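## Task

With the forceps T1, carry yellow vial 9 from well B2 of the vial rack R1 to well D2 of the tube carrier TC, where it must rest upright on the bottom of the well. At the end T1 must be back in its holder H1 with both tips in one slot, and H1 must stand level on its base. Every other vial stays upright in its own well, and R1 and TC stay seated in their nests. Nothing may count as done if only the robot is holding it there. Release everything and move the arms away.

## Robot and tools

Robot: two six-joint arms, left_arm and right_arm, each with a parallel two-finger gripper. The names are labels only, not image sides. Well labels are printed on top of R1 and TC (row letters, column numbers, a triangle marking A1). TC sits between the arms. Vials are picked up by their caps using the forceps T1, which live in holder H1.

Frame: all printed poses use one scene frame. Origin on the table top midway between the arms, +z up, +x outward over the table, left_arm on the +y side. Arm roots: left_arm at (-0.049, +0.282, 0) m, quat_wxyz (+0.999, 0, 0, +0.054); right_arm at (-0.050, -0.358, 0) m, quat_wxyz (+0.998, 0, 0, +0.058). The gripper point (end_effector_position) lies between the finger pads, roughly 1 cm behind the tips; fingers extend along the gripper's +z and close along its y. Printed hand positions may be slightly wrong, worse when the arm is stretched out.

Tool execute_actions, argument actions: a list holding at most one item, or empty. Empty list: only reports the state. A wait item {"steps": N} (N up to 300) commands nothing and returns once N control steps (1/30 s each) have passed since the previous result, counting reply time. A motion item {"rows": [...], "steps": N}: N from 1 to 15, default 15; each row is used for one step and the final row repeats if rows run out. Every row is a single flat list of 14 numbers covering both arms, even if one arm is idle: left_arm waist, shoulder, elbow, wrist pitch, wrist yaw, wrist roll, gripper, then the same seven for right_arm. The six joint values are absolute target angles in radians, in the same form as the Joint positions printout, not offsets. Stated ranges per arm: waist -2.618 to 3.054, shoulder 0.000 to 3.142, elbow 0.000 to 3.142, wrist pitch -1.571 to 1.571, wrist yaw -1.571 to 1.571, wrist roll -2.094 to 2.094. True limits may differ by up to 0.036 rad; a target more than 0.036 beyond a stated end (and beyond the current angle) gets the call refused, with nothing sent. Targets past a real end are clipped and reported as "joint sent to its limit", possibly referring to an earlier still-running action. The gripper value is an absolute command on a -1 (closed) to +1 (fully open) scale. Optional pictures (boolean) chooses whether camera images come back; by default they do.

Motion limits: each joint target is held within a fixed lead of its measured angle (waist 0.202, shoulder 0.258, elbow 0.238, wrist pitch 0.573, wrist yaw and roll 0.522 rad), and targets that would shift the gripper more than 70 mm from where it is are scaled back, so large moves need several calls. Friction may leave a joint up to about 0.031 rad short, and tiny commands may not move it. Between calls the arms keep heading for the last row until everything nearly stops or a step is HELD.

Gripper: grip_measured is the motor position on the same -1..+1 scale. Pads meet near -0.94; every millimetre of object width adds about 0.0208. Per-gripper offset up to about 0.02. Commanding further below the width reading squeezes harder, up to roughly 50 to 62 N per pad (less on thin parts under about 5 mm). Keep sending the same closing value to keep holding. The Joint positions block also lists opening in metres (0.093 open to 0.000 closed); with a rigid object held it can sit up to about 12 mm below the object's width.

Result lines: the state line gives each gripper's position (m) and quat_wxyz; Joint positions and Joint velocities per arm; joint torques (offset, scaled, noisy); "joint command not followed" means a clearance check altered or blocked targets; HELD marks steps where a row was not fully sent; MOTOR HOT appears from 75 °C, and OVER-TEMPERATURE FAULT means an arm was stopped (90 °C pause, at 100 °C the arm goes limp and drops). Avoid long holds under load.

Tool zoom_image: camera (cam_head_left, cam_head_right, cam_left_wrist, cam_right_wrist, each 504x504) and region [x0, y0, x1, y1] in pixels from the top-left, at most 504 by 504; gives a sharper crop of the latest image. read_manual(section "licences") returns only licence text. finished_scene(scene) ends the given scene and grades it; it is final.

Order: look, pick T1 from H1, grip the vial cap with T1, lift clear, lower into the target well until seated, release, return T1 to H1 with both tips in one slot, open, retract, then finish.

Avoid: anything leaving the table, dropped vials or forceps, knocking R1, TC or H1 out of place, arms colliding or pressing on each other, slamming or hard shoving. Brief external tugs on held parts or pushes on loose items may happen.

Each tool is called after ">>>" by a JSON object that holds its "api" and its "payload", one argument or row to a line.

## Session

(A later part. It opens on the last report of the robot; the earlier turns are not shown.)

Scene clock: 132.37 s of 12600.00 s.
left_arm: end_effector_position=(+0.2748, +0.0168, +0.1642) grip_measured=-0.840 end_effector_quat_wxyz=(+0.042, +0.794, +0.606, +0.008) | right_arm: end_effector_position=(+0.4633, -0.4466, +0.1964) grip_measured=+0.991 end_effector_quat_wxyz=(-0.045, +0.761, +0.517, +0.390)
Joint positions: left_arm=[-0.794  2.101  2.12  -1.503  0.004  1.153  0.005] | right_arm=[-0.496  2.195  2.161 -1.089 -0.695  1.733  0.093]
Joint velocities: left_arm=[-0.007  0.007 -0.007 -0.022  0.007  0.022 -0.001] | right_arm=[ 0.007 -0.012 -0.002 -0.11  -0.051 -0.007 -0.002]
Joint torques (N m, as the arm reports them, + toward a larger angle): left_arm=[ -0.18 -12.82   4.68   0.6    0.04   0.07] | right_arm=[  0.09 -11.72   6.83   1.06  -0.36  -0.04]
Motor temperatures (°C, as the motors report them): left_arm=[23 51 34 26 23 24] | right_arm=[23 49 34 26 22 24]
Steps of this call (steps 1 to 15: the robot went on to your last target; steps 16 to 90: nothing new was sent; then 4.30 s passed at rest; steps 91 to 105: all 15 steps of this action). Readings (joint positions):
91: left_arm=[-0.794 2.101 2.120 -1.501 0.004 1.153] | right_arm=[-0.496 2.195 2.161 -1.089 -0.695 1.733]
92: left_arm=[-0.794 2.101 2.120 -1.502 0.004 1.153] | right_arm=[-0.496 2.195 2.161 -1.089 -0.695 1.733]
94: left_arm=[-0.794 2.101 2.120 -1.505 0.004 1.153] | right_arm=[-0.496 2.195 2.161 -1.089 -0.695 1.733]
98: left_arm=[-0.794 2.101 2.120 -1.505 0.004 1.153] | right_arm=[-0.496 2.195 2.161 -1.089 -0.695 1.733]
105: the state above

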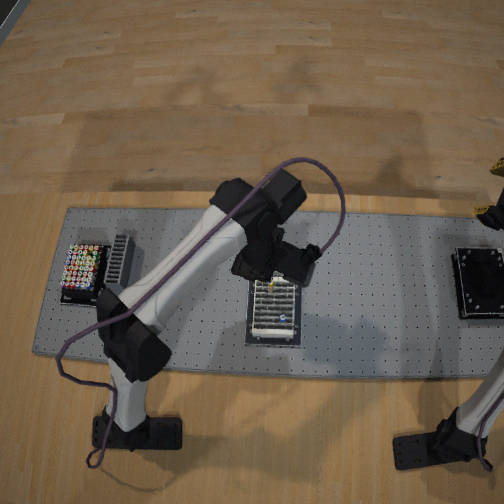

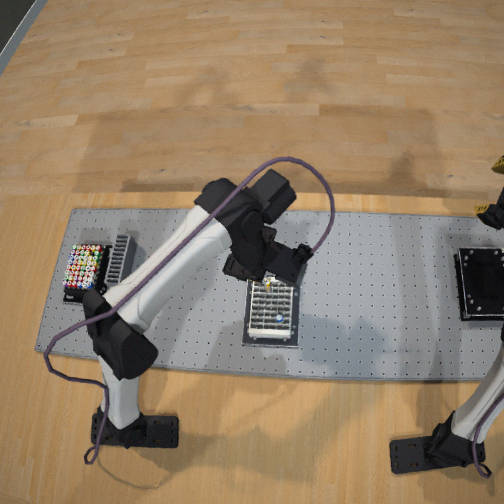

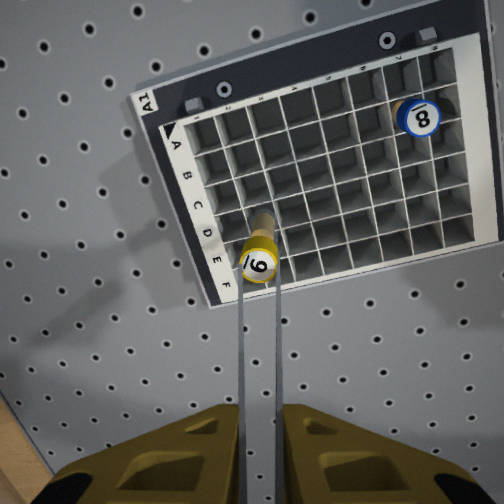

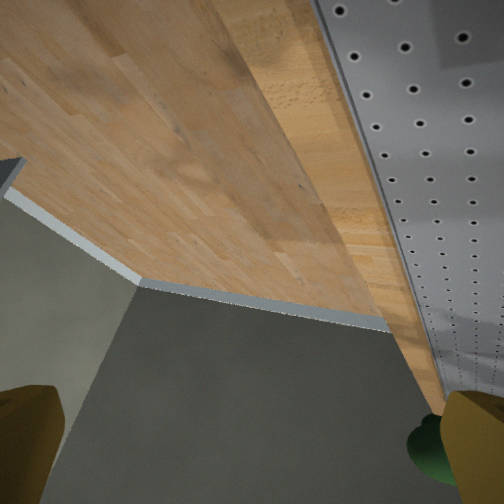

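>>> {"api": "execute_actions", "payload": {
  "actions": [
    {"rows":[[-0.788,2.10,2.14,-1.52,0,1.16,-0.85,-0.496,2.195,2.161,-1.089,-0.695,1.733,1],[-0.788,2.10,2.147,-1.528,0,1.16,-0.85,-0.496,2.195,2.161,-1.089,-0.695,1.733,1],[-0.788,2.10,2.147,-1.528,0,1.16,-0.85,-0.496,2.195,2.161,-1.089,-0.695,1.733,1],[-0.788,2.10,2.147,-1.528,0,1.16,-0.85,-0.496,2.195,2.161,-1.089,-0.695,1.733,1],[-0.788,2.10,2.147,-1.528,0,1.16,-0.85,-0.496,2.195,2.161,-1.089,-0.695,1.733,1],[-0.788,2.10,2.147,-1.528,0,1.16,-0.85,-0.496,2.195,2.161,-1.089,-0.695,1.733,1],[-0.80,2.10,2.147,-1.528,0,1.16,-0.85,-0.496,2.195,2.161,-1.089,-0.695,1.733,1],[-0.808,2.10,2.147,-1.528,0,1.16,-0.85,-0.496,2.195,2.161,-1.089,-0.695,1.733,1]],"steps":15}
  ]
}}

>>> {"api": "zoom_image", "payload": {
  "camera": "cam_left_wrist",
  "region": [150,120,350,320]
}}

Scene clock: 138.33 s of 12600.00 s.
left_arm: end_effector_position=(+0.2734, +0.0179, +0.1656) grip_measured=-0.840 end_effector_quat_wxyz=(+0.040, +0.794, +0.606, +0.007) | right_arm: end_effector_position=(+0.4633, -0.4466, +0.1964) grip_measured=+0.991 end_effector_quat_wxyz=(-0.045, +0.761, +0.517, +0.390)
Joint positions: left_arm=[-0.794  2.101  2.126 -1.515  0.004  1.153  0.005] | right_arm=[-0.496  2.195  2.161 -1.089 -0.695  1.733  0.093]
Joint velocities: left_arm=[ 0.002  0.012 -0.012  0.051 -0.051  0.007 -0.   ] | right_arm=[-0.007  0.002  0.002  0.066 -0.022 -0.037 -0.   ]
Joint torques (N m, as the arm reports them, + toward a larger angle): left_arm=[ -1.53 -13.05   9.06   0.3    0.03   0.07] | right_arm=[  0.   -11.94   6.92   1.05  -0.35  -0.06]
Motor temperatures (°C, as the motors report them): left_arm=[23 52 33 26 23 24] | right_arm=[23 49 34 26 22 24]
Steps of this call (steps 1 to 15: the robot went on to your last target; steps 16 to 90: nothing new was sent; then 2.47 s passed at rest; steps 91 to 105: all 15 steps of this action). Readings (joint positions):
91: left_arm=[-0.794 2.101 2.121 -1.504 0.004 1.153] | right_arm=[-0.496 2.195 2.161 -1.089 -0.695 1.733]
92: left_arm=[-0.794 2.101 2.124 -1.506 0.004 1.153] | right_arm=[-0.496 2.195 2.161 -1.089 -0.695 1.733]
94: left_arm=[-0.794 2.101 2.126 -1.510 0.004 1.153] | right_arm=[-0.496 2.195 2.161 -1.089 -0.695 1.733]
98: left_arm=[-0.794 2.101 2.126 -1.513 0.004 1.153] | right_arm=[-0.496 2.195 2.161 -1.089 -0.695 1.733]
105: the state above

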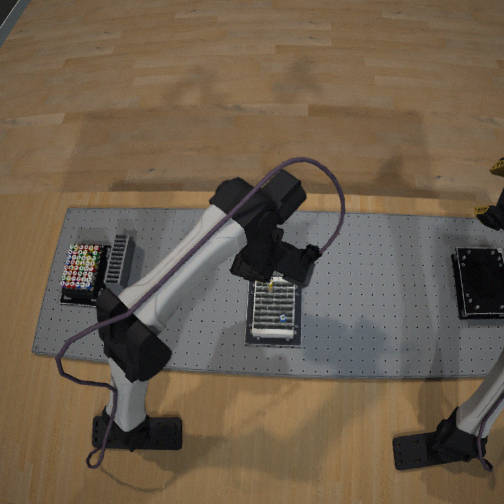

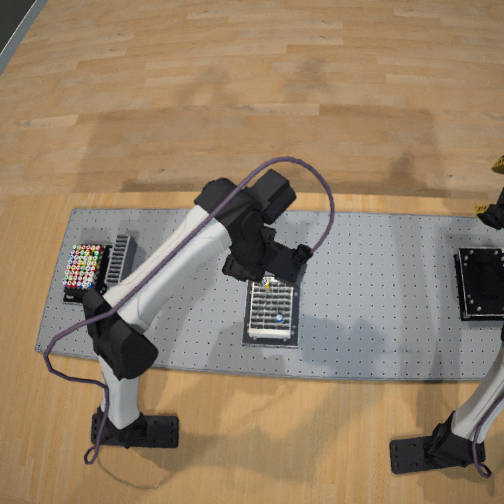

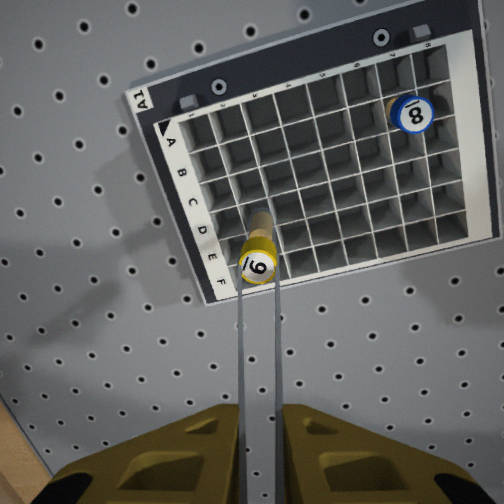

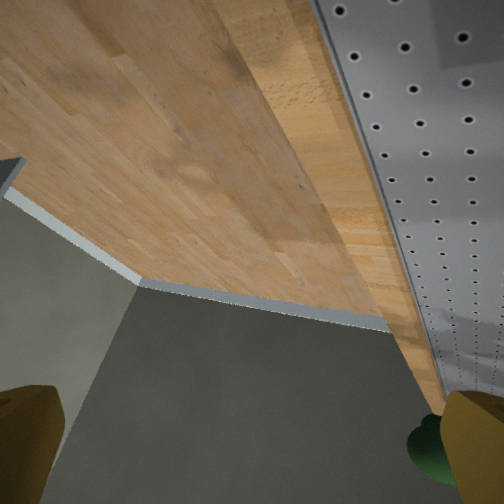

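Region (150, 120, 350, 320) of cam_left_wrist's 504x504 image, scaled by 2.520, with more detail than that image has.

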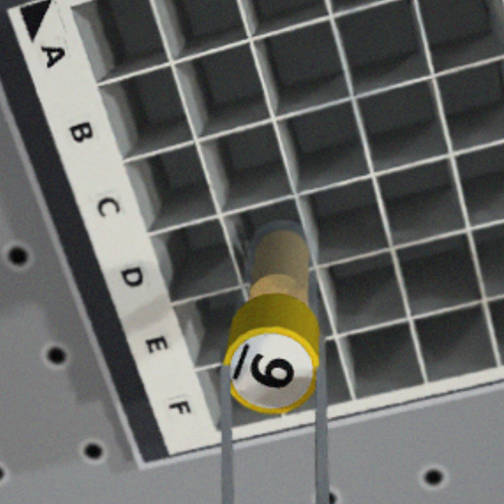

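>>> {"api": "execute_actions", "payload": {
  "actions": [
    {"rows":[[-0.812,2.10,2.14,-1.50,0,1.16,-0.85,-0.496,2.195,2.161,-1.089,-0.695,1.733,1],[-0.812,2.10,2.14,-1.494,0,1.16,-0.85,-0.496,2.195,2.161,-1.089,-0.695,1.733,1]],"steps":12}
  ]
}}

>>> {"api": "zoom_image", "payload": {
  "camera": "cam_left_wrist",
  "region": [150,120,350,320]
}}

Scene clock: 143.20 s of 12600.00 s.
left_arm: end_effector_position=(+0.2720, +0.0143, +0.1657) grip_measured=-0.840 end_effector_quat_wxyz=(+0.042, +0.797, +0.603, +0.008) | right_arm: end_effector_position=(+0.4633, -0.4466, +0.1964) grip_measured=+0.991 end_effector_quat_wxyz=(-0.045, +0.761, +0.517, +0.390)
Joint positions: left_arm=[-0.803  2.101  2.126 -1.51   0.004  1.153  0.005] | right_arm=[-0.496  2.195  2.161 -1.089 -0.695  1.733  0.093]
Joint velocities: left_arm=[-0.007 -0.012 -0.007  0.081 -0.037 -0.066 -0.001] | right_arm=[-0.012 -0.012  0.007  0.037 -0.022 -0.022  0.   ]
Joint torques (N m, as the arm reports them, + toward a larger angle): left_arm=[ -1.1  -12.76   8.48   0.57   0.07   0.07] | right_arm=[ -0.1  -11.69   6.84   1.05  -0.35   0.  ]
Motor temperatures (°C, as the motors report them): left_arm=[23 52 34 26 23 24] | right_arm=[23 49 34 26 22 24]
Steps of this call (steps 1 to 15: the robot went on to your last target; steps 16 to 90: nothing new was sent; then 1.47 s passed at rest; steps 91 to 102: all 12 steps of this action). Readings (joint positions):
91: left_arm=[-0.795 2.101 2.126 -1.515 0.004 1.153] | right_arm=[-0.496 2.195 2.161 -1.089 -0.695 1.733]
92: left_arm=[-0.796 2.101 2.126 -1.515 0.004 1.153] | right_arm=[-0.496 2.195 2.161 -1.089 -0.695 1.733]
94: left_arm=[-0.800 2.101 2.126 -1.513 0.004 1.153] | right_arm=[-0.496 2.195 2.161 -1.089 -0.695 1.733]
98: left_arm=[-0.803 2.101 2.126 -1.511 0.004 1.153] | right_arm=[-0.496 2.195 2.161 -1.089 -0.695 1.733]
102: the state above

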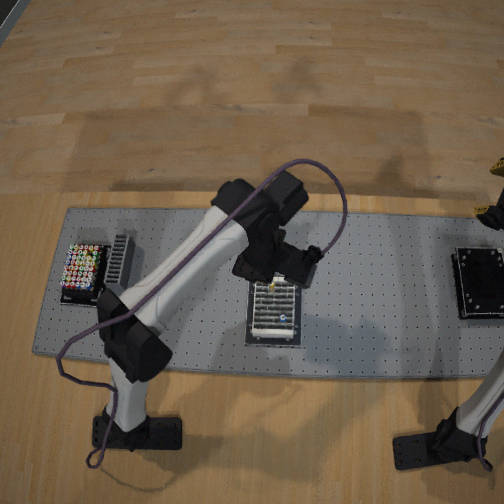

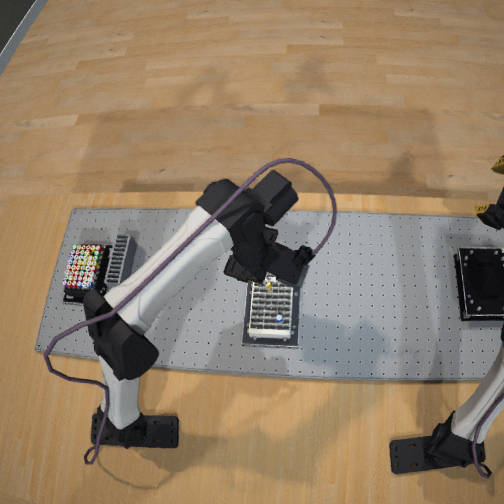

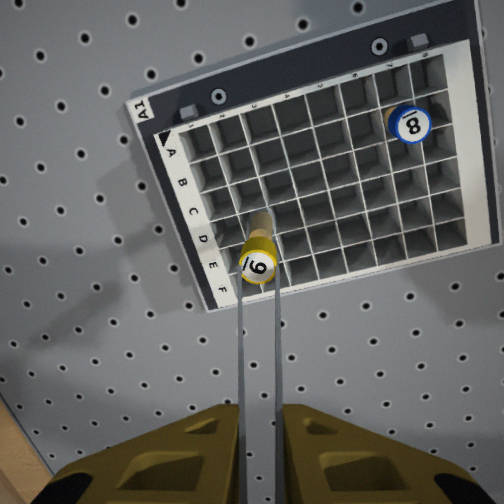

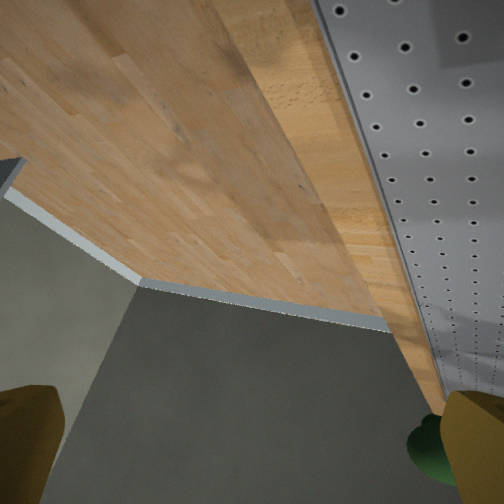

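Region (150, 120, 350, 320) of cam_left_wrist's 504x504 image, scaled by 2.520, with more detail than that image has.

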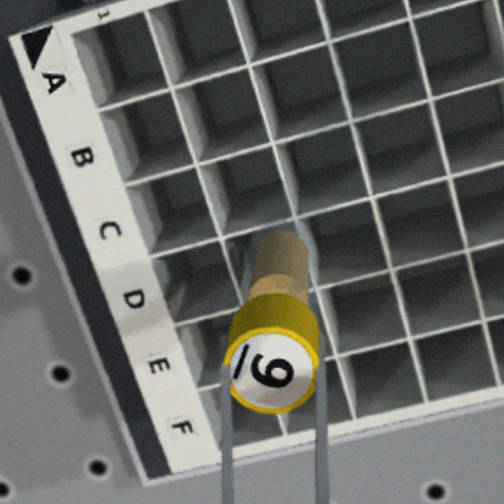

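>>> {"api": "execute_actions", "payload": {
  "actions": [
    {"rows":[[-0.782,2.10,2.14,-1.494,0,1.16,-0.85,-0.496,2.195,2.161,-1.089,-0.695,1.733,1],[-0.782,2.10,2.14,-1.494,0,1.16,-0.85,-0.496,2.195,2.161,-1.089,-0.695,1.733,1],[-0.79,2.10,2.14,-1.494,0,1.16,-0.85,-0.496,2.195,2.161,-1.089,-0.695,1.733,1]],"steps":12}
  ]
}}

>>> {"api": "zoom_image", "payload": {
  "camera": "cam_left_wrist",
  "region": [150,120,350,320]
}}

Scene clock: 146.10 s of 12600.00 s.
left_arm: end_effector_position=(+0.2735, +0.0160, +0.1658) grip_measured=-0.840 end_effector_quat_wxyz=(+0.042, +0.795, +0.605, +0.008) | right_arm: end_effector_position=(+0.4633, -0.4466, +0.1964) grip_measured=+0.991 end_effector_quat_wxyz=(-0.045, +0.761, +0.517, +0.390)
Joint positions: left_arm=[-0.797  2.101  2.126 -1.51   0.004  1.153  0.005] | right_arm=[-0.496  2.195  2.161 -1.089 -0.695  1.733  0.093]
Joint velocities: left_arm=[ 0.007 -0.012  0.007 -0.007 -0.051 -0.007 -0.   ] | right_arm=[ 0.007 -0.002 -0.017  0.037 -0.037  0.066 -0.   ]
Joint torques (N m, as the arm reports them, + toward a larger angle): left_arm=[  0.01 -12.71   8.55   0.6    0.06   0.05] | right_arm=[  0.13 -11.6    6.77   1.04  -0.33  -0.03]
Motor temperatures (°C, as the motors report them): left_arm=[23 52 34 26 23 24] | right_arm=[23 49 35 26 22 24]
Steps of this call (steps 1 to 15: the robot went on to your last target; steps 16 to 75: nothing new was sent; steps 76 to 87: all 12 steps of this action). Readings (joint positions):
76: left_arm=[-0.802 2.101 2.126 -1.510 0.004 1.153] | right_arm=[-0.496 2.195 2.161 -1.089 -0.695 1.733]
77: left_arm=[-0.801 2.101 2.126 -1.510 0.004 1.153] | right_arm=[-0.496 2.195 2.161 -1.089 -0.695 1.733]
79: left_arm=[-0.797 2.101 2.126 -1.510 0.004 1.153] | right_arm=[-0.496 2.195 2.161 -1.089 -0.695 1.733]
83: left_arm=[-0.797 2.101 2.126 -1.510 0.004 1.153] | right_arm=[-0.496 2.195 2.161 -1.089 -0.695 1.733]
87: the state above

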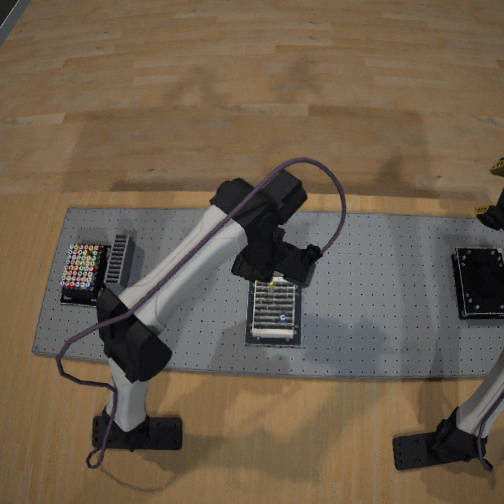

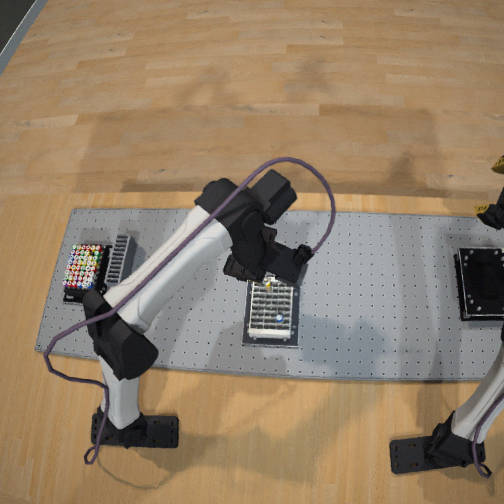

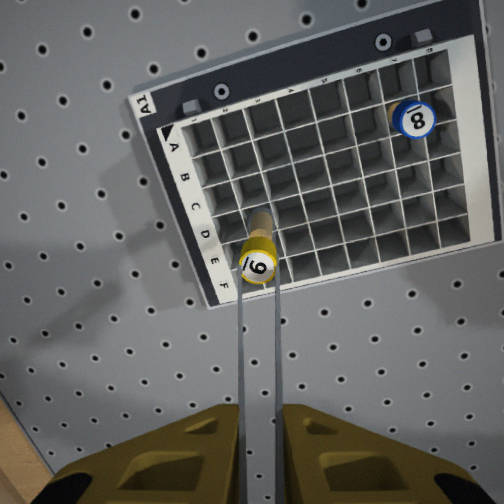

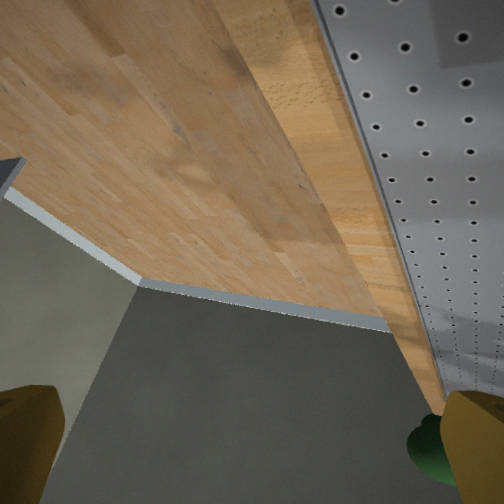

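Region (150, 120, 350, 320) of cam_left_wrist's 504x504 image, scaled by 2.520, with more detail than that image has.

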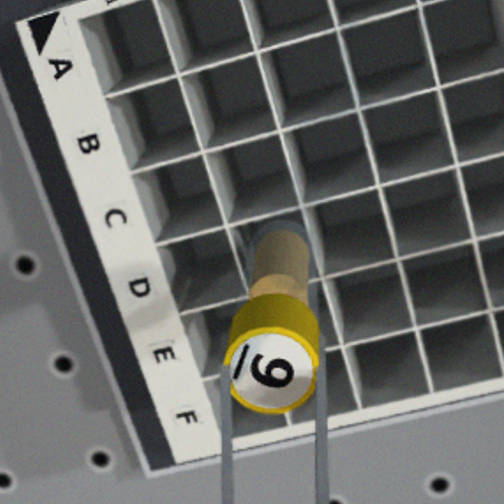

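>>> {"api": "execute_actions", "payload": {
  "actions": [
    {"rows":[[-0.79,2.10,2.108,-1.492,0,1.16,-0.85,-0.496,2.195,2.161,-1.089,-0.695,1.733,1],[-0.79,2.10,2.104,-1.489,0,1.16,-0.85,-0.496,2.195,2.161,-1.089,-0.695,1.733,1],[-0.79,2.10,2.10,-1.485,0,1.16,-0.85,-0.496,2.195,2.161,-1.089,-0.695,1.733,1],[-0.79,2.10,2.096,-1.482,0,1.16,-0.85,-0.496,2.195,2.161,-1.089,-0.695,1.733,1],[-0.79,2.10,2.092,-1.478,0,1.16,-0.85,-0.496,2.195,2.161,-1.089,-0.695,1.733,1],[-0.79,2.10,2.088,-1.475,0,1.16,-0.85,-0.496,2.195,2.161,-1.089,-0.695,1.733,1],[-0.79,2.10,2.084,-1.472,0,1.16,-0.85,-0.496,2.195,2.161,-1.089,-0.695,1.733,1],[-0.79,2.10,2.08,-1.468,0,1.16,-0.85,-0.496,2.195,2.161,-1.089,-0.695,1.733,1],[-0.79,2.10,2.076,-1.465,0,1.16,-0.85,-0.496,2.195,2.161,-1.089,-0.695,1.733,1],[-0.79,2.10,2.072,-1.462,0,1.16,-0.85,-0.496,2.195,2.161,-1.089,-0.695,1.733,1]],"steps":15}
  ]
}}

>>> {"api": "zoom_image", "payload": {
  "camera": "cam_left_wrist",
  "region": [150,120,350,320]
}}

Scene clock: 153.10 s of 12600.00 s.
left_arm: end_effector_position=(+0.2744, +0.0153, +0.1560) grip_measured=-0.840 end_effector_quat_wxyz=(+0.040, +0.795, +0.605, +0.007) | right_arm: end_effector_position=(+0.4633, -0.4466, +0.1964) grip_measured=+0.991 end_effector_quat_wxyz=(-0.045, +0.761, +0.517, +0.390)
Joint positions: left_arm=[-0.797  2.101  2.087 -1.476  0.004  1.153  0.005] | right_arm=[-0.496  2.195  2.161 -1.089 -0.695  1.733  0.093]
Joint velocities: left_arm=[-0.012  0.007 -0.007  0.007 -0.051 -0.037  0.   ] | right_arm=[-0.007  0.007 -0.002 -0.051 -0.022 -0.051  0.   ]
Joint torques (N m, as the arm reports them, + toward a larger angle): left_arm=[  0.04 -12.75   6.01   0.56   0.06   0.05] | right_arm=[ -0.22 -11.96   6.83   0.94  -0.36  -0.06]
Motor temperatures (°C, as the motors report them): left_arm=[23 52 34 26 23 24] | right_arm=[23 50 35 26 22 24]
Steps of this call (steps 1 to 15: the robot went on to your last target; steps 16 to 90: nothing new was sent; then 3.50 s passed at rest; steps 91 to 105: all 15 steps of this action). Readings (joint positions):
91: left_arm=[-0.797 2.101 2.126 -1.510 0.004 1.153] | right_arm=[-0.496 2.195 2.161 -1.089 -0.695 1.733]
92: left_arm=[-0.797 2.101 2.126 -1.509 0.004 1.153] | right_arm=[-0.496 2.195 2.161 -1.089 -0.695 1.733]
94: left_arm=[-0.797 2.101 2.121 -1.505 0.004 1.153] | right_arm=[-0.496 2.195 2.161 -1.089 -0.695 1.733]
98: left_arm=[-0.797 2.101 2.102 -1.491 0.004 1.153] | right_arm=[-0.496 2.195 2.161 -1.089 -0.695 1.733]
105: the state above

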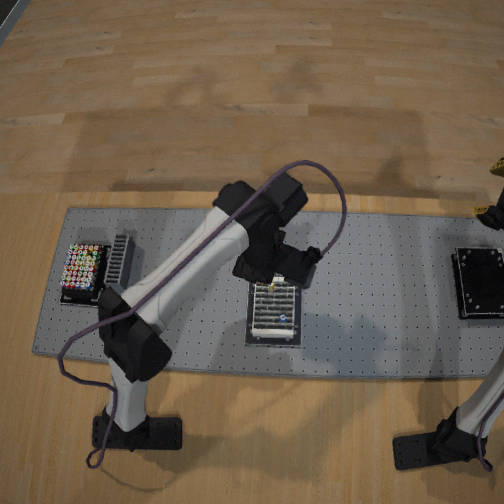

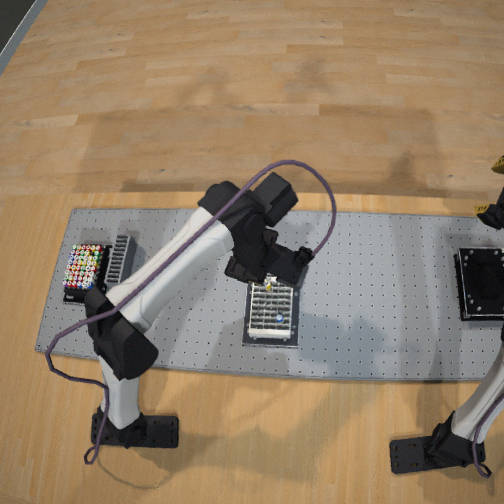

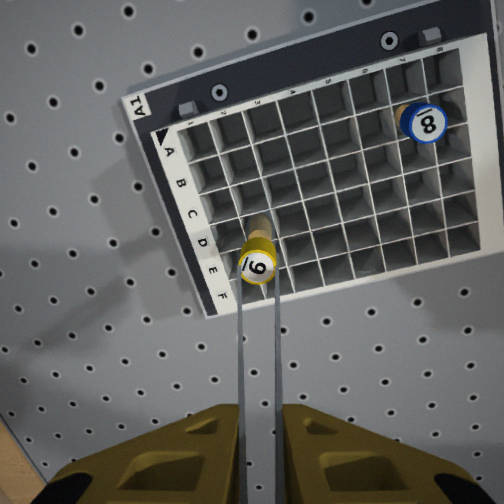

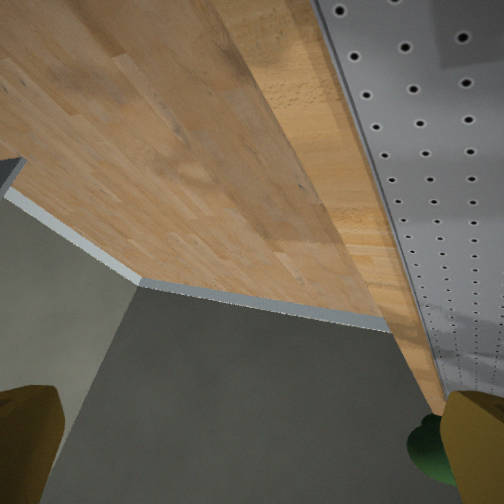

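Region (150, 120, 350, 320) of cam_left_wrist's 504x504 image, scaled by 2.520, with more detail than that image has.

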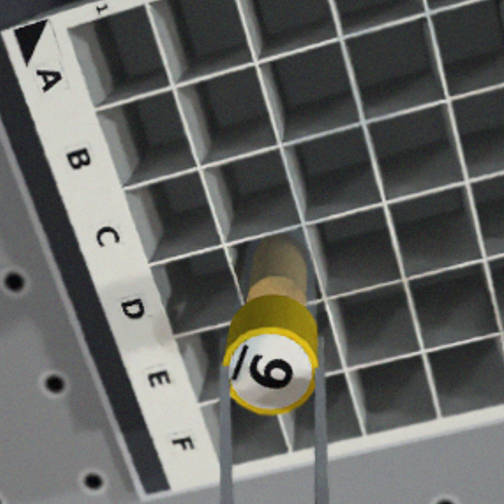

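In. Continue ~1.2 cm and release.

>>> {"api": "execute_actions", "payload": {
  "actions": [
    {"rows":[[-0.79,2.10,2.066,-1.455,0,1.16,-0.85,-0.496,2.195,2.161,-1.089,-0.695,1.733,1],[-0.79,2.10,2.061,-1.45,0,1.16,-0.85,-0.496,2.195,2.161,-1.089,-0.695,1.733,1],[-0.79,2.10,2.056,-1.445,0,1.16,-0.85,-0.496,2.195,2.161,-1.089,-0.695,1.733,1],[-0.79,2.10,2.051,-1.441,0,1.16,-0.85,-0.496,2.195,2.161,-1.089,-0.695,1.733,1],[-0.79,2.10,2.046,-1.436,0,1.16,-0.85,-0.496,2.195,2.161,-1.089,-0.695,1.733,1],[-0.79,2.10,2.041,-1.432,0,1.16,-0.85,-0.496,2.195,2.161,-1.089,-0.695,1.733,1],[-0.79,2.10,2.036,-1.427,0,1.16,-0.85,-0.496,2.195,2.161,-1.089,-0.695,1.733,1],[-0.79,2.10,2.031,-1.423,0,1.16,-0.85,-0.496,2.195,2.161,-1.089,-0.695,1.733,1],[-0.79,2.10,2.026,-1.419,0,1.16,-0.85,-0.496,2.195,2.161,-1.089,-0.695,1.733,1],[-0.79,2.10,2.022,-1.416,0,1.16,-0.85,-0.496,2.195,2.161,-1.089,-0.695,1.733,1]],"steps":15}
  ],
  "pictures": false
}}

>>> {"api": "execute_actions", "payload": {
  "actions": [
    {"rows":[[-0.79,2.10,2.022,-1.416,0,1.16,-0.82,-0.496,2.195,2.161,-1.089,-0.695,1.733,1],[-0.79,2.10,2.022,-1.416,0,1.16,-0.79,-0.496,2.195,2.161,-1.089,-0.695,1.733,1],[-0.79,2.10,2.022,-1.416,0,1.16,-0.76,-0.496,2.195,2.161,-1.089,-0.695,1.733,1],[-0.79,2.10,2.022,-1.416,0,1.16,-0.73,-0.496,2.195,2.161,-1.089,-0.695,1.733,1]],"steps":10}
  ]
}}

>>> {"api": "zoom_image", "payload": {
  "camera": "cam_left_wrist",
  "region": [150,120,350,320]
}}

Scene clock: 158.77 s of 12600.00 s.
left_arm: end_effector_position=(+0.2752, +0.0147, +0.1435) grip_measured=-0.840 end_effector_quat_wxyz=(+0.037, +0.796, +0.605, +0.007) | right_arm: end_effector_position=(+0.4633, -0.4466, +0.1964) grip_measured=+0.991 end_effector_quat_wxyz=(-0.045, +0.761, +0.517, +0.390)
Joint positions: left_arm=[-0.797  2.101  2.037 -1.432  0.004  1.153  0.005] | right_arm=[-0.496  2.195  2.161 -1.089 -0.695  1.733  0.093]
Joint velocities: left_arm=[-0.002 -0.007 -0.007 -0.051 -0.051 -0.066  0.   ] | right_arm=[-0.002  0.007 -0.017  0.007  0.007 -0.081  0.001]
Joint torques (N m, as the arm reports them, + toward a larger angle): left_arm=[  0.01 -12.9    6.19   0.58   0.06   0.06] | right_arm=[ -0.01 -11.85   6.82   1.04  -0.4   -0.05]
Motor temperatures (°C, as the motors report them): left_arm=[23 52 34 26 23 24] | right_arm=[23 50 35 26 22 24]
Steps of this call (steps 1 to 15: the robot went on to your last target; steps 16 to 90: nothing new was sent; then 2.17 s passed at rest; steps 91 to 105: all 15 steps of this action). Readings (joint positions):
91: left_arm=[-0.797 2.101 2.087 -1.475 0.004 1.153] | right_arm=[-0.496 2.195 2.161 -1.089 -0.695 1.733]
92: left_arm=[-0.797 2.101 2.085 -1.472 0.004 1.153] | right_arm=[-0.496 2.195 2.161 -1.089 -0.695 1.733]
94: left_arm=[-0.797 2.101 2.077 -1.466 0.004 1.153] | right_arm=[-0.496 2.195 2.161 -1.089 -0.695 1.733]
98: left_arm=[-0.797 2.101 2.054 -1.449 0.004 1.153] | right_arm=[-0.496 2.195 2.161 -1.089 -0.695 1.733]
105: the state above

Scene clock: 159.10 s of 12600.00 s.
left_arm: end_effector_position=(+0.2753, +0.0146, +0.1435) grip_measured=-0.730 end_effector_quat_wxyz=(+0.037, +0.796, +0.605, +0.007) | right_arm: end_effector_position=(+0.4633, -0.4466, +0.1964) grip_measured=+0.991 end_effector_quat_wxyz=(-0.045, +0.761, +0.517, +0.390)
Joint positions: left_arm=[-0.797  2.101  2.037 -1.431  0.004  1.153  0.01 ] | right_arm=[-0.496  2.195  2.161 -1.089 -0.695  1.733  0.093]
Joint velocities: left_arm=[ 0.012 -0.007  0.002  0.051  0.037  0.007 -0.001] | right_arm=[ 0.007 -0.012  0.002  0.007  0.007  0.022 -0.001]
Joint torques (N m, as the arm reports them, + toward a larger angle): left_arm=[  0.   -13.03   6.14   0.56   0.06   0.09] | right_arm=[ -0.12 -11.83   7.04   1.03  -0.37   0.  ]
Motor temperatures (°C, as the motors report them): left_arm=[23 52 34 26 23 24] | right_arm=[23 50 35 26 22 24]
Steps of this call (steps 1 to 10: all 10 steps of this action). Readings (joint positions):
1: left_arm=[-0.797 2.101 2.037 -1.431 0.004 1.153] | right_arm=[-0.496 2.195 2.161 -1.089 -0.695 1.733]
2: left_arm=[-0.797 2.101 2.037 -1.431 0.004 1.153] | right_arm=[-0.496 2.195 2.161 -1.089 -0.695 1.733]
4: left_arm=[-0.797 2.101 2.037 -1.431 0.004 1.153] | right_arm=[-0.496 2.195 2.161 -1.089 -0.695 1.733]
8: left_arm=[-0.797 2.101 2.037 -1.431 0.004 1.153] | right_arm=[-0.496 2.195 2.161 -1.089 -0.695 1.733]
10: the state above

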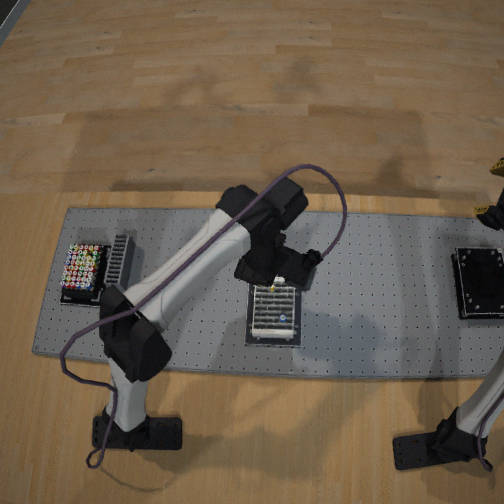

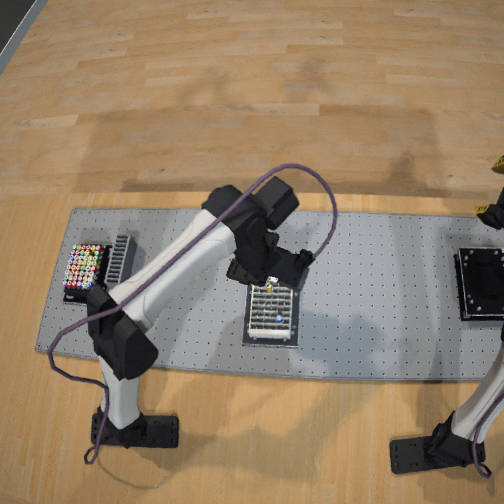

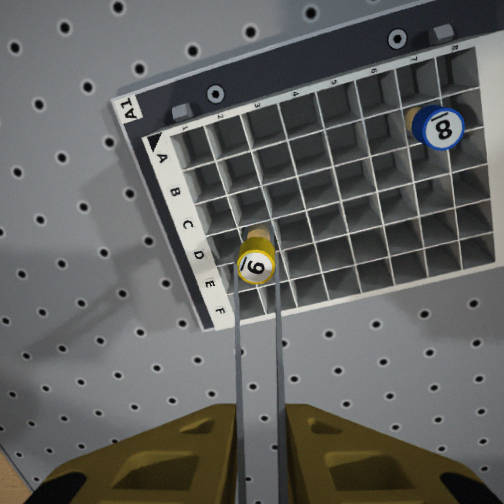

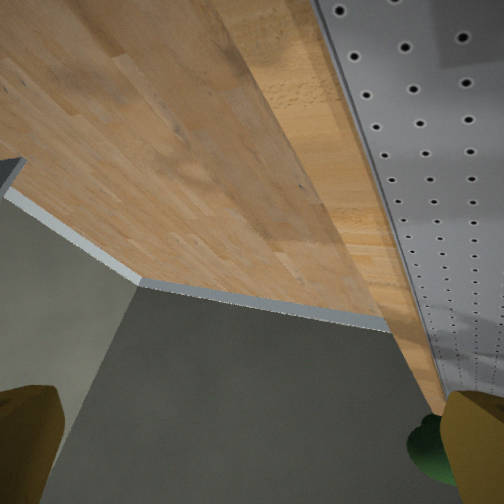

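Region (150, 120, 350, 320) of cam_left_wrist's 504x504 image, scaled by 2.520, with more detail than that image has.

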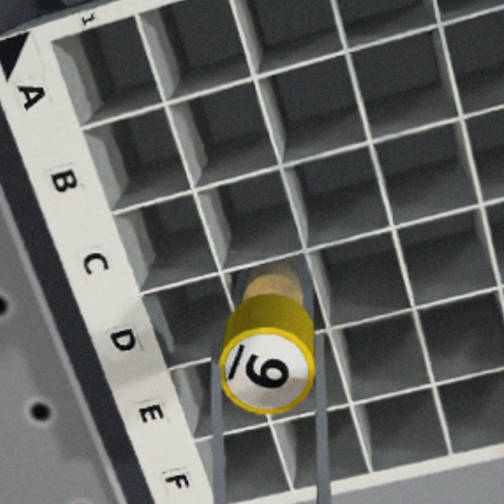

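Lift slowly 2 cm, then close and check.

>>> {"api": "execute_actions", "payload": {
  "actions": [
    {"rows":[[-0.79,2.10,2.055,-1.445,0,1.16,-0.73,-0.496,2.195,2.161,-1.089,-0.695,1.733,1],[-0.79,2.10,2.062,-1.451,0,1.16,-0.73,-0.496,2.195,2.161,-1.089,-0.695,1.733,1],[-0.79,2.10,2.069,-1.457,0,1.16,-0.73,-0.496,2.195,2.161,-1.089,-0.695,1.733,1],[-0.79,2.10,2.076,-1.463,0,1.16,-0.73,-0.496,2.195,2.161,-1.089,-0.695,1.733,1],[-0.79,2.10,2.083,-1.469,0,1.16,-0.73,-0.496,2.195,2.161,-1.089,-0.695,1.733,1],[-0.79,2.10,2.09,-1.475,0,1.16,-0.73,-0.496,2.195,2.161,-1.089,-0.695,1.733,1],[-0.79,2.10,2.097,-1.481,0,1.16,-0.73,-0.496,2.195,2.161,-1.089,-0.695,1.733,1],[-0.79,2.10,2.104,-1.487,0,1.16,-0.73,-0.496,2.195,2.161,-1.089,-0.695,1.733,1],[-0.79,2.10,2.111,-1.493,0,1.16,-0.73,-0.496,2.195,2.161,-1.089,-0.695,1.733,1],[-0.79,2.10,2.118,-1.499,0,1.16,-0.73,-0.496,2.195,2.161,-1.089,-0.695,1.733,1],[-0.79,2.10,2.125,-1.505,0,1.16,-0.73,-0.496,2.195,2.161,-1.089,-0.695,1.733,1],[-0.79,2.10,2.132,-1.511,0,1.16,-0.73,-0.496,2.195,2.161,-1.089,-0.695,1.733,1],[-0.79,2.10,2.132,-1.515,0,1.16,-0.76,-0.496,2.195,2.161,-1.089,-0.695,1.733,1],[-0.79,2.10,2.132,-1.515,0,1.16,-0.82,-0.496,2.195,2.161,-1.089,-0.695,1.733,1],[-0.79,2.10,2.132,-1.515,0,1.16,-0.88,-0.496,2.195,2.161,-1.089,-0.695,1.733,1]],"steps":15}
  ],
  "pictures": false
}}

>>> {"api": "execute_actions", "payload": {
  "actions": [
    {"steps":8}
  ]
}}

Scene clock: 168.07 s of 12600.00 s.
left_arm: end_effector_position=(+0.2748, +0.0151, +0.1619) grip_measured=-0.845 end_effector_quat_wxyz=(+0.043, +0.795, +0.605, +0.008) | right_arm: end_effector_position=(+0.4633, -0.4466, +0.1964) grip_measured=+0.991 end_effector_quat_wxyz=(-0.045, +0.761, +0.517, +0.390)
Joint positions: left_arm=[-0.797  2.101  2.11  -1.491  0.004  1.153  0.005] | right_arm=[-0.496  2.195  2.161 -1.089 -0.695  1.733  0.093]
Joint velocities: left_arm=[-0.002 -0.002  0.027 -0.022  0.095 -0.11  -0.048] | right_arm=[-0.032  0.012 -0.012 -0.051 -0.051  0.051 -0.   ]
Joint torques (N m, as the arm reports them, + toward a larger angle): left_arm=[  0.06 -13.05   9.19   0.39   0.06   0.11] | right_arm=[ -0.21 -11.59   6.9    1.01  -0.33  -0.11]
Motor temperatures (°C, as the motors report them): left_arm=[23 53 34 26 23 24] | right_arm=[23 50 35 26 22 24]
Steps of this call (steps 1 to 15: the robot went on to your last target; steps 16 to 90: nothing new was sent; then 5.47 s passed at rest; steps 91 to 105: all 15 steps of this action). Readings (joint positions):
91: left_arm=[-0.797 2.101 2.037 -1.431 0.004 1.153] | right_arm=[-0.496 2.195 2.161 -1.089 -0.695 1.733]
92: left_arm=[-0.797 2.101 2.037 -1.432 0.004 1.153] | right_arm=[-0.496 2.195 2.161 -1.089 -0.695 1.733]
94: left_arm=[-0.797 2.101 2.042 -1.438 0.004 1.153] | right_arm=[-0.496 2.195 2.161 -1.089 -0.695 1.733]
98: left_arm=[-0.797 2.101 2.070 -1.456 0.004 1.153] | right_arm=[-0.496 2.195 2.161 -1.089 -0.695 1.733]
105: the state above

Scene clock: 168.33 s of 12600.00 s.
left_arm: end_effector_position=(+0.2738, +0.0158, +0.1619) grip_measured=-0.868 end_effector_quat_wxyz=(+0.041, +0.795, +0.605, +0.008) | right_arm: end_effector_position=(+0.4633, -0.4466, +0.1964) grip_measured=+0.991 end_effector_quat_wxyz=(-0.045, +0.761, +0.517, +0.390)
Joint positions: left_arm=[-0.797  2.101  2.111 -1.497  0.004  1.153  0.004] | right_arm=[-0.496  2.195  2.161 -1.089 -0.695  1.733  0.093]
Joint velocities: left_arm=[ 0.002  0.002  0.002 -0.022 -0.007  0.051 -0.001] | right_arm=[ 0.002 -0.002  0.002  0.051  0.022 -0.081  0.001]
Joint torques (N m, as the arm reports them, + toward a larger angle): left_arm=[ -0.08 -12.84   9.15   0.26   0.07   0.12] | right_arm=[ -0.11 -11.74   6.88   1.08  -0.38  -0.05]
Motor temperatures (°C, as the motors report them): left_arm=[23 53 34 26 23 24] | right_arm=[23 50 35 26 22 24]
Steps of this call (steps 1 to 8: the robot went on to your last target). Readings (joint positions):
1: left_arm=[-0.797 2.101 2.111 -1.494 0.004 1.153] | right_arm=[-0.496 2.195 2.161 -1.089 -0.695 1.733]
2: left_arm=[-0.797 2.101 2.111 -1.495 0.004 1.153] | right_arm=[-0.496 2.195 2.161 -1.089 -0.695 1.733]
4: left_arm=[-0.797 2.101 2.111 -1.497 0.004 1.153] | right_arm=[-0.496 2.195 2.161 -1.089 -0.695 1.733]
8: the state above

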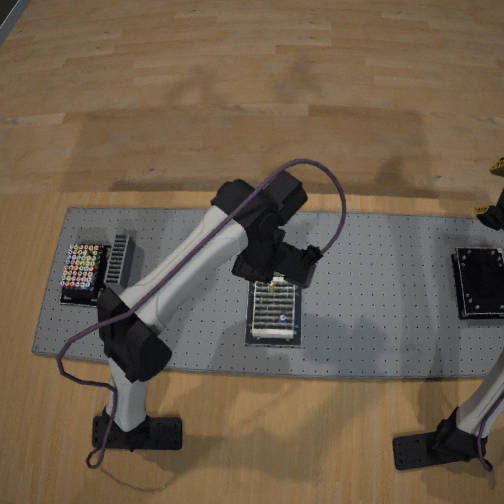

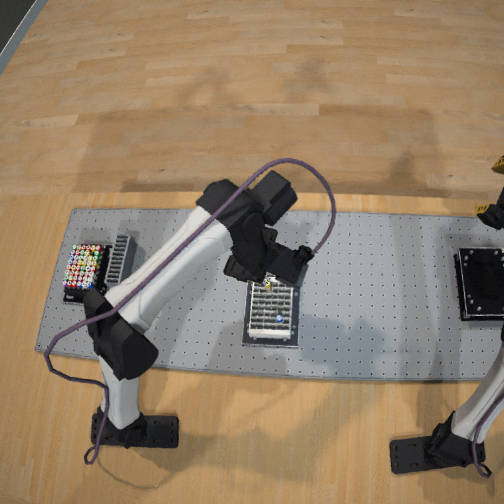

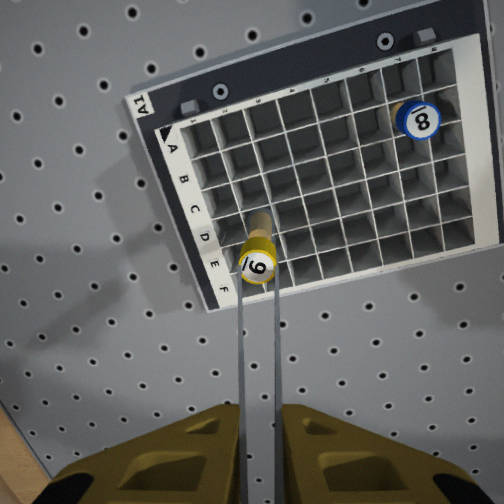

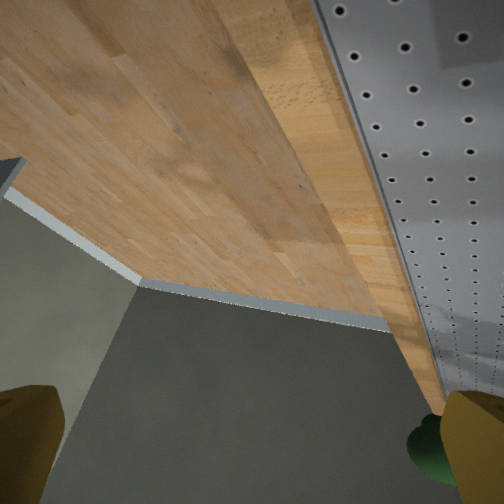

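>>> {"api": "execute_actions", "payload": {
  "actions": [
    {"rows":[[-0.79,2.10,2.094,-1.479,0,1.16,-0.85,-0.496,2.195,2.161,-1.089,-0.695,1.733,1],[-0.79,2.10,2.088,-1.474,0,1.16,-0.85,-0.496,2.195,2.161,-1.089,-0.695,1.733,1],[-0.79,2.10,2.082,-1.469,0,1.16,-0.85,-0.496,2.195,2.161,-1.089,-0.695,1.733,1],[-0.79,2.10,2.076,-1.464,0,1.16,-0.85,-0.496,2.195,2.161,-1.089,-0.695,1.733,1],[-0.79,2.10,2.07,-1.458,0,1.16,-0.85,-0.496,2.195,2.161,-1.089,-0.695,1.733,1],[-0.79,2.10,2.064,-1.453,0,1.16,-0.85,-0.496,2.195,2.161,-1.089,-0.695,1.733,1],[-0.79,2.10,2.058,-1.447,0,1.16,-0.85,-0.496,2.195,2.161,-1.089,-0.695,1.733,1],[-0.79,2.10,2.052,-1.442,0,1.16,-0.85,-0.496,2.195,2.161,-1.089,-0.695,1.733,1],[-0.79,2.10,2.046,-1.436,0,1.16,-0.85,-0.496,2.195,2.161,-1.089,-0.695,1.733,1],[-0.79,2.10,2.04,-1.431,0,1.16,-0.85,-0.496,2.195,2.161,-1.089,-0.695,1.733,1],[-0.79,2.10,2.034,-1.425,0,1.16,-0.85,-0.496,2.195,2.161,-1.089,-0.695,1.733,1],[-0.79,2.10,2.028,-1.42,0,1.16,-0.85,-0.496,2.195,2.161,-1.089,-0.695,1.733,1],[-0.79,2.10,2.022,-1.414,0,1.16,-0.85,-0.496,2.195,2.161,-1.089,-0.695,1.733,1],[-0.79,2.10,2.016,-1.408,0,1.16,-0.85,-0.496,2.195,2.161,-1.089,-0.695,1.733,1],[-0.79,2.10,2.01,-1.402,0,1.16,-0.85,-0.496,2.195,2.161,-1.089,-0.695,1.733,1]],"steps":15}
  ],
  "pictures": false
}}

>>> {"api": "execute_actions", "payload": {
  "actions": [
    {"rows":[[-0.79,2.10,2.01,-1.402,0,1.16,-0.85,-0.496,2.195,2.161,-1.089,-0.695,1.733,1],[-0.79,2.10,2.01,-1.402,0,1.16,-0.85,-0.496,2.195,2.161,-1.089,-0.695,1.733,1],[-0.79,2.10,2.01,-1.402,0,1.16,-0.85,-0.496,2.195,2.161,-1.089,-0.695,1.733,1],[-0.79,2.10,2.01,-1.402,0,1.16,-0.85,-0.496,2.195,2.161,-1.089,-0.695,1.733,1],[-0.79,2.10,2.01,-1.402,0,1.16,-0.85,-0.496,2.195,2.161,-1.089,-0.695,1.733,1],[-0.79,2.10,2.01,-1.402,0,1.16,-0.82,-0.496,2.195,2.161,-1.089,-0.695,1.733,1],[-0.79,2.10,2.01,-1.402,0,1.16,-0.79,-0.496,2.195,2.161,-1.089,-0.695,1.733,1],[-0.79,2.10,2.01,-1.402,0,1.16,-0.76,-0.496,2.195,2.161,-1.089,-0.695,1.733,1],[-0.79,2.10,2.01,-1.402,0,1.16,-0.73,-0.496,2.195,2.161,-1.089,-0.695,1.733,1],[-0.79,2.10,2.01,-1.402,0,1.16,-0.70,-0.496,2.195,2.161,-1.089,-0.695,1.733,1]],"steps":15}
  ]
}}

>>> {"api": "zoom_image", "payload": {
  "camera": "cam_left_wrist",
  "region": [150,120,350,320]
}}

Scene clock: 179.33 s of 12600.00 s.
left_arm: end_effector_position=(+0.2748, +0.0150, +0.1431) grip_measured=-0.843 end_effector_quat_wxyz=(+0.036, +0.796, +0.605, +0.006) | right_arm: end_effector_position=(+0.4633, -0.4466, +0.1964) grip_measured=+0.991 end_effector_quat_wxyz=(-0.045, +0.761, +0.517, +0.390)
Joint positions: left_arm=[-0.797  2.101  2.036 -1.433  0.004  1.153  0.005] | right_arm=[-0.496  2.195  2.161 -1.089 -0.695  1.733  0.093]
Joint velocities: left_arm=[ 0.022 -0.002 -0.168  0.183 -0.066 -0.037  0.001] | right_arm=[ 0.007 -0.002  0.007  0.007 -0.051 -0.051 -0.002]
Joint torques (N m, as the arm reports them, + toward a larger angle): left_arm=[  0.05 -13.1    6.26   0.49   0.05   0.09] | right_arm=[ -0.29 -11.75   6.8    1.07  -0.37  -0.05]
Motor temperatures (°C, as the motors report them): left_arm=[23 53 34 26 23 24] | right_arm=[23 51 35 27 22 24]
Steps of this call (steps 1 to 15: the robot went on to your last target; steps 16 to 90: nothing new was sent; then 7.50 s passed at rest; steps 91 to 105: all 15 steps of this action). Readings (joint positions):
91: left_arm=[-0.797 2.101 2.111 -1.496 0.004 1.153] | right_arm=[-0.496 2.195 2.161 -1.089 -0.695 1.733]
92: left_arm=[-0.797 2.101 2.111 -1.495 0.004 1.153] | right_arm=[-0.496 2.195 2.161 -1.089 -0.695 1.733]
94: left_arm=[-0.797 2.101 2.104 -1.490 0.004 1.153] | right_arm=[-0.496 2.195 2.161 -1.089 -0.695 1.733]
98: left_arm=[-0.797 2.101 2.077 -1.470 0.004 1.153] | right_arm=[-0.496 2.195 2.161 -1.089 -0.695 1.733]
105: the state above

Scene clock: 179.83 s of 12600.00 s.
left_arm: end_effector_position=(+0.2758, +0.0143, +0.1404) grip_measured=-0.701 end_effector_quat_wxyz=(+0.037, +0.796, +0.605, +0.007) | right_arm: end_effector_position=(+0.4633, -0.4466, +0.1964) grip_measured=+0.991 end_effector_quat_wxyz=(-0.045, +0.761, +0.517, +0.390)
Joint positions: left_arm=[-0.797  2.101  2.024 -1.418  0.004  1.153  0.012] | right_arm=[-0.496  2.195  2.161 -1.089 -0.695  1.733  0.093]
Joint velocities: left_arm=[-0.002 -0.017  0.007  0.007 -0.007 -0.022  0.   ] | right_arm=[-0.002 -0.012  0.012 -0.051  0.022 -0.022  0.   ]
Joint torques (N m, as the arm reports them, + toward a larger angle): left_arm=[  0.03 -12.99   6.27   0.59   0.08   0.08] | right_arm=[ -0.3  -11.63   6.72   1.03  -0.37  -0.03]
Motor temperatures (°C, as the motors report them): left_arm=[23 53 34 26 23 24] | right_arm=[23 51 35 27 22 24]
Steps of this call (steps 1 to 15: all 15 steps of this action). Readings (joint positions):
1: left_arm=[-0.797 2.101 2.031 -1.428 0.004 1.153] | right_arm=[-0.496 2.195 2.161 -1.089 -0.695 1.733]
2: left_arm=[-0.797 2.101 2.027 -1.425 0.004 1.153] | right_arm=[-0.496 2.195 2.161 -1.089 -0.695 1.733]
4: left_arm=[-0.797 2.101 2.024 -1.421 0.004 1.153] | right_arm=[-0.496 2.195 2.161 -1.089 -0.695 1.733]
8: left_arm=[-0.797 2.101 2.024 -1.419 0.004 1.153] | right_arm=[-0.496 2.195 2.161 -1.089 -0.695 1.733]
15: the state above

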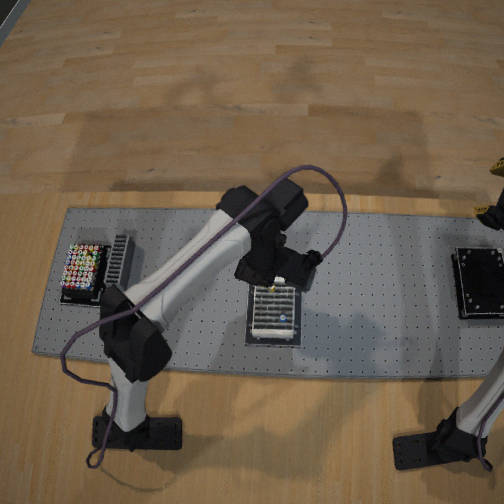

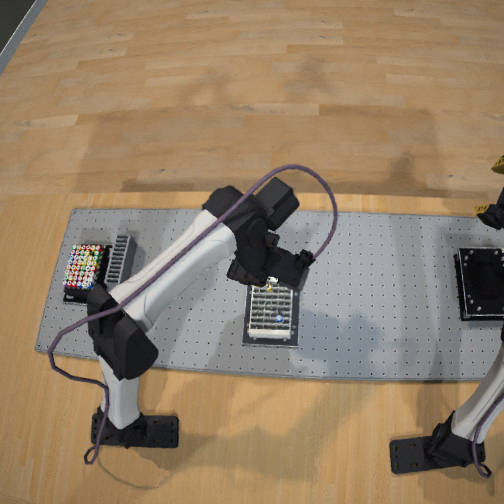

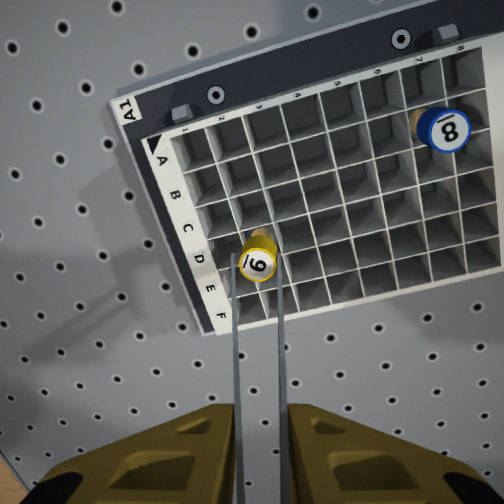

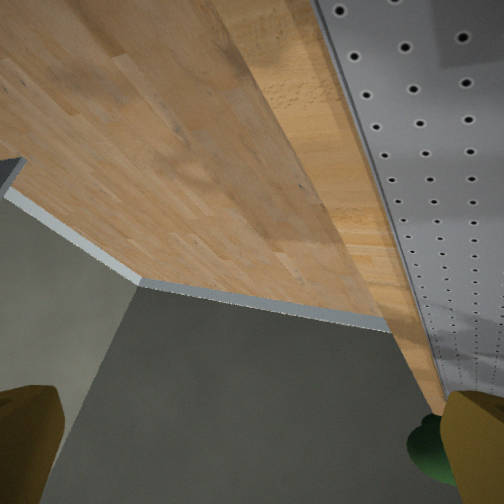

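Region (150, 120, 350, 320) of cam_left_wrist's 504x504 image, scaled by 2.520, with more detail than that image has.

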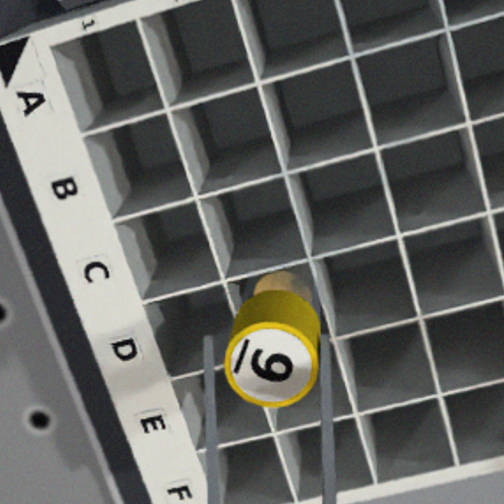

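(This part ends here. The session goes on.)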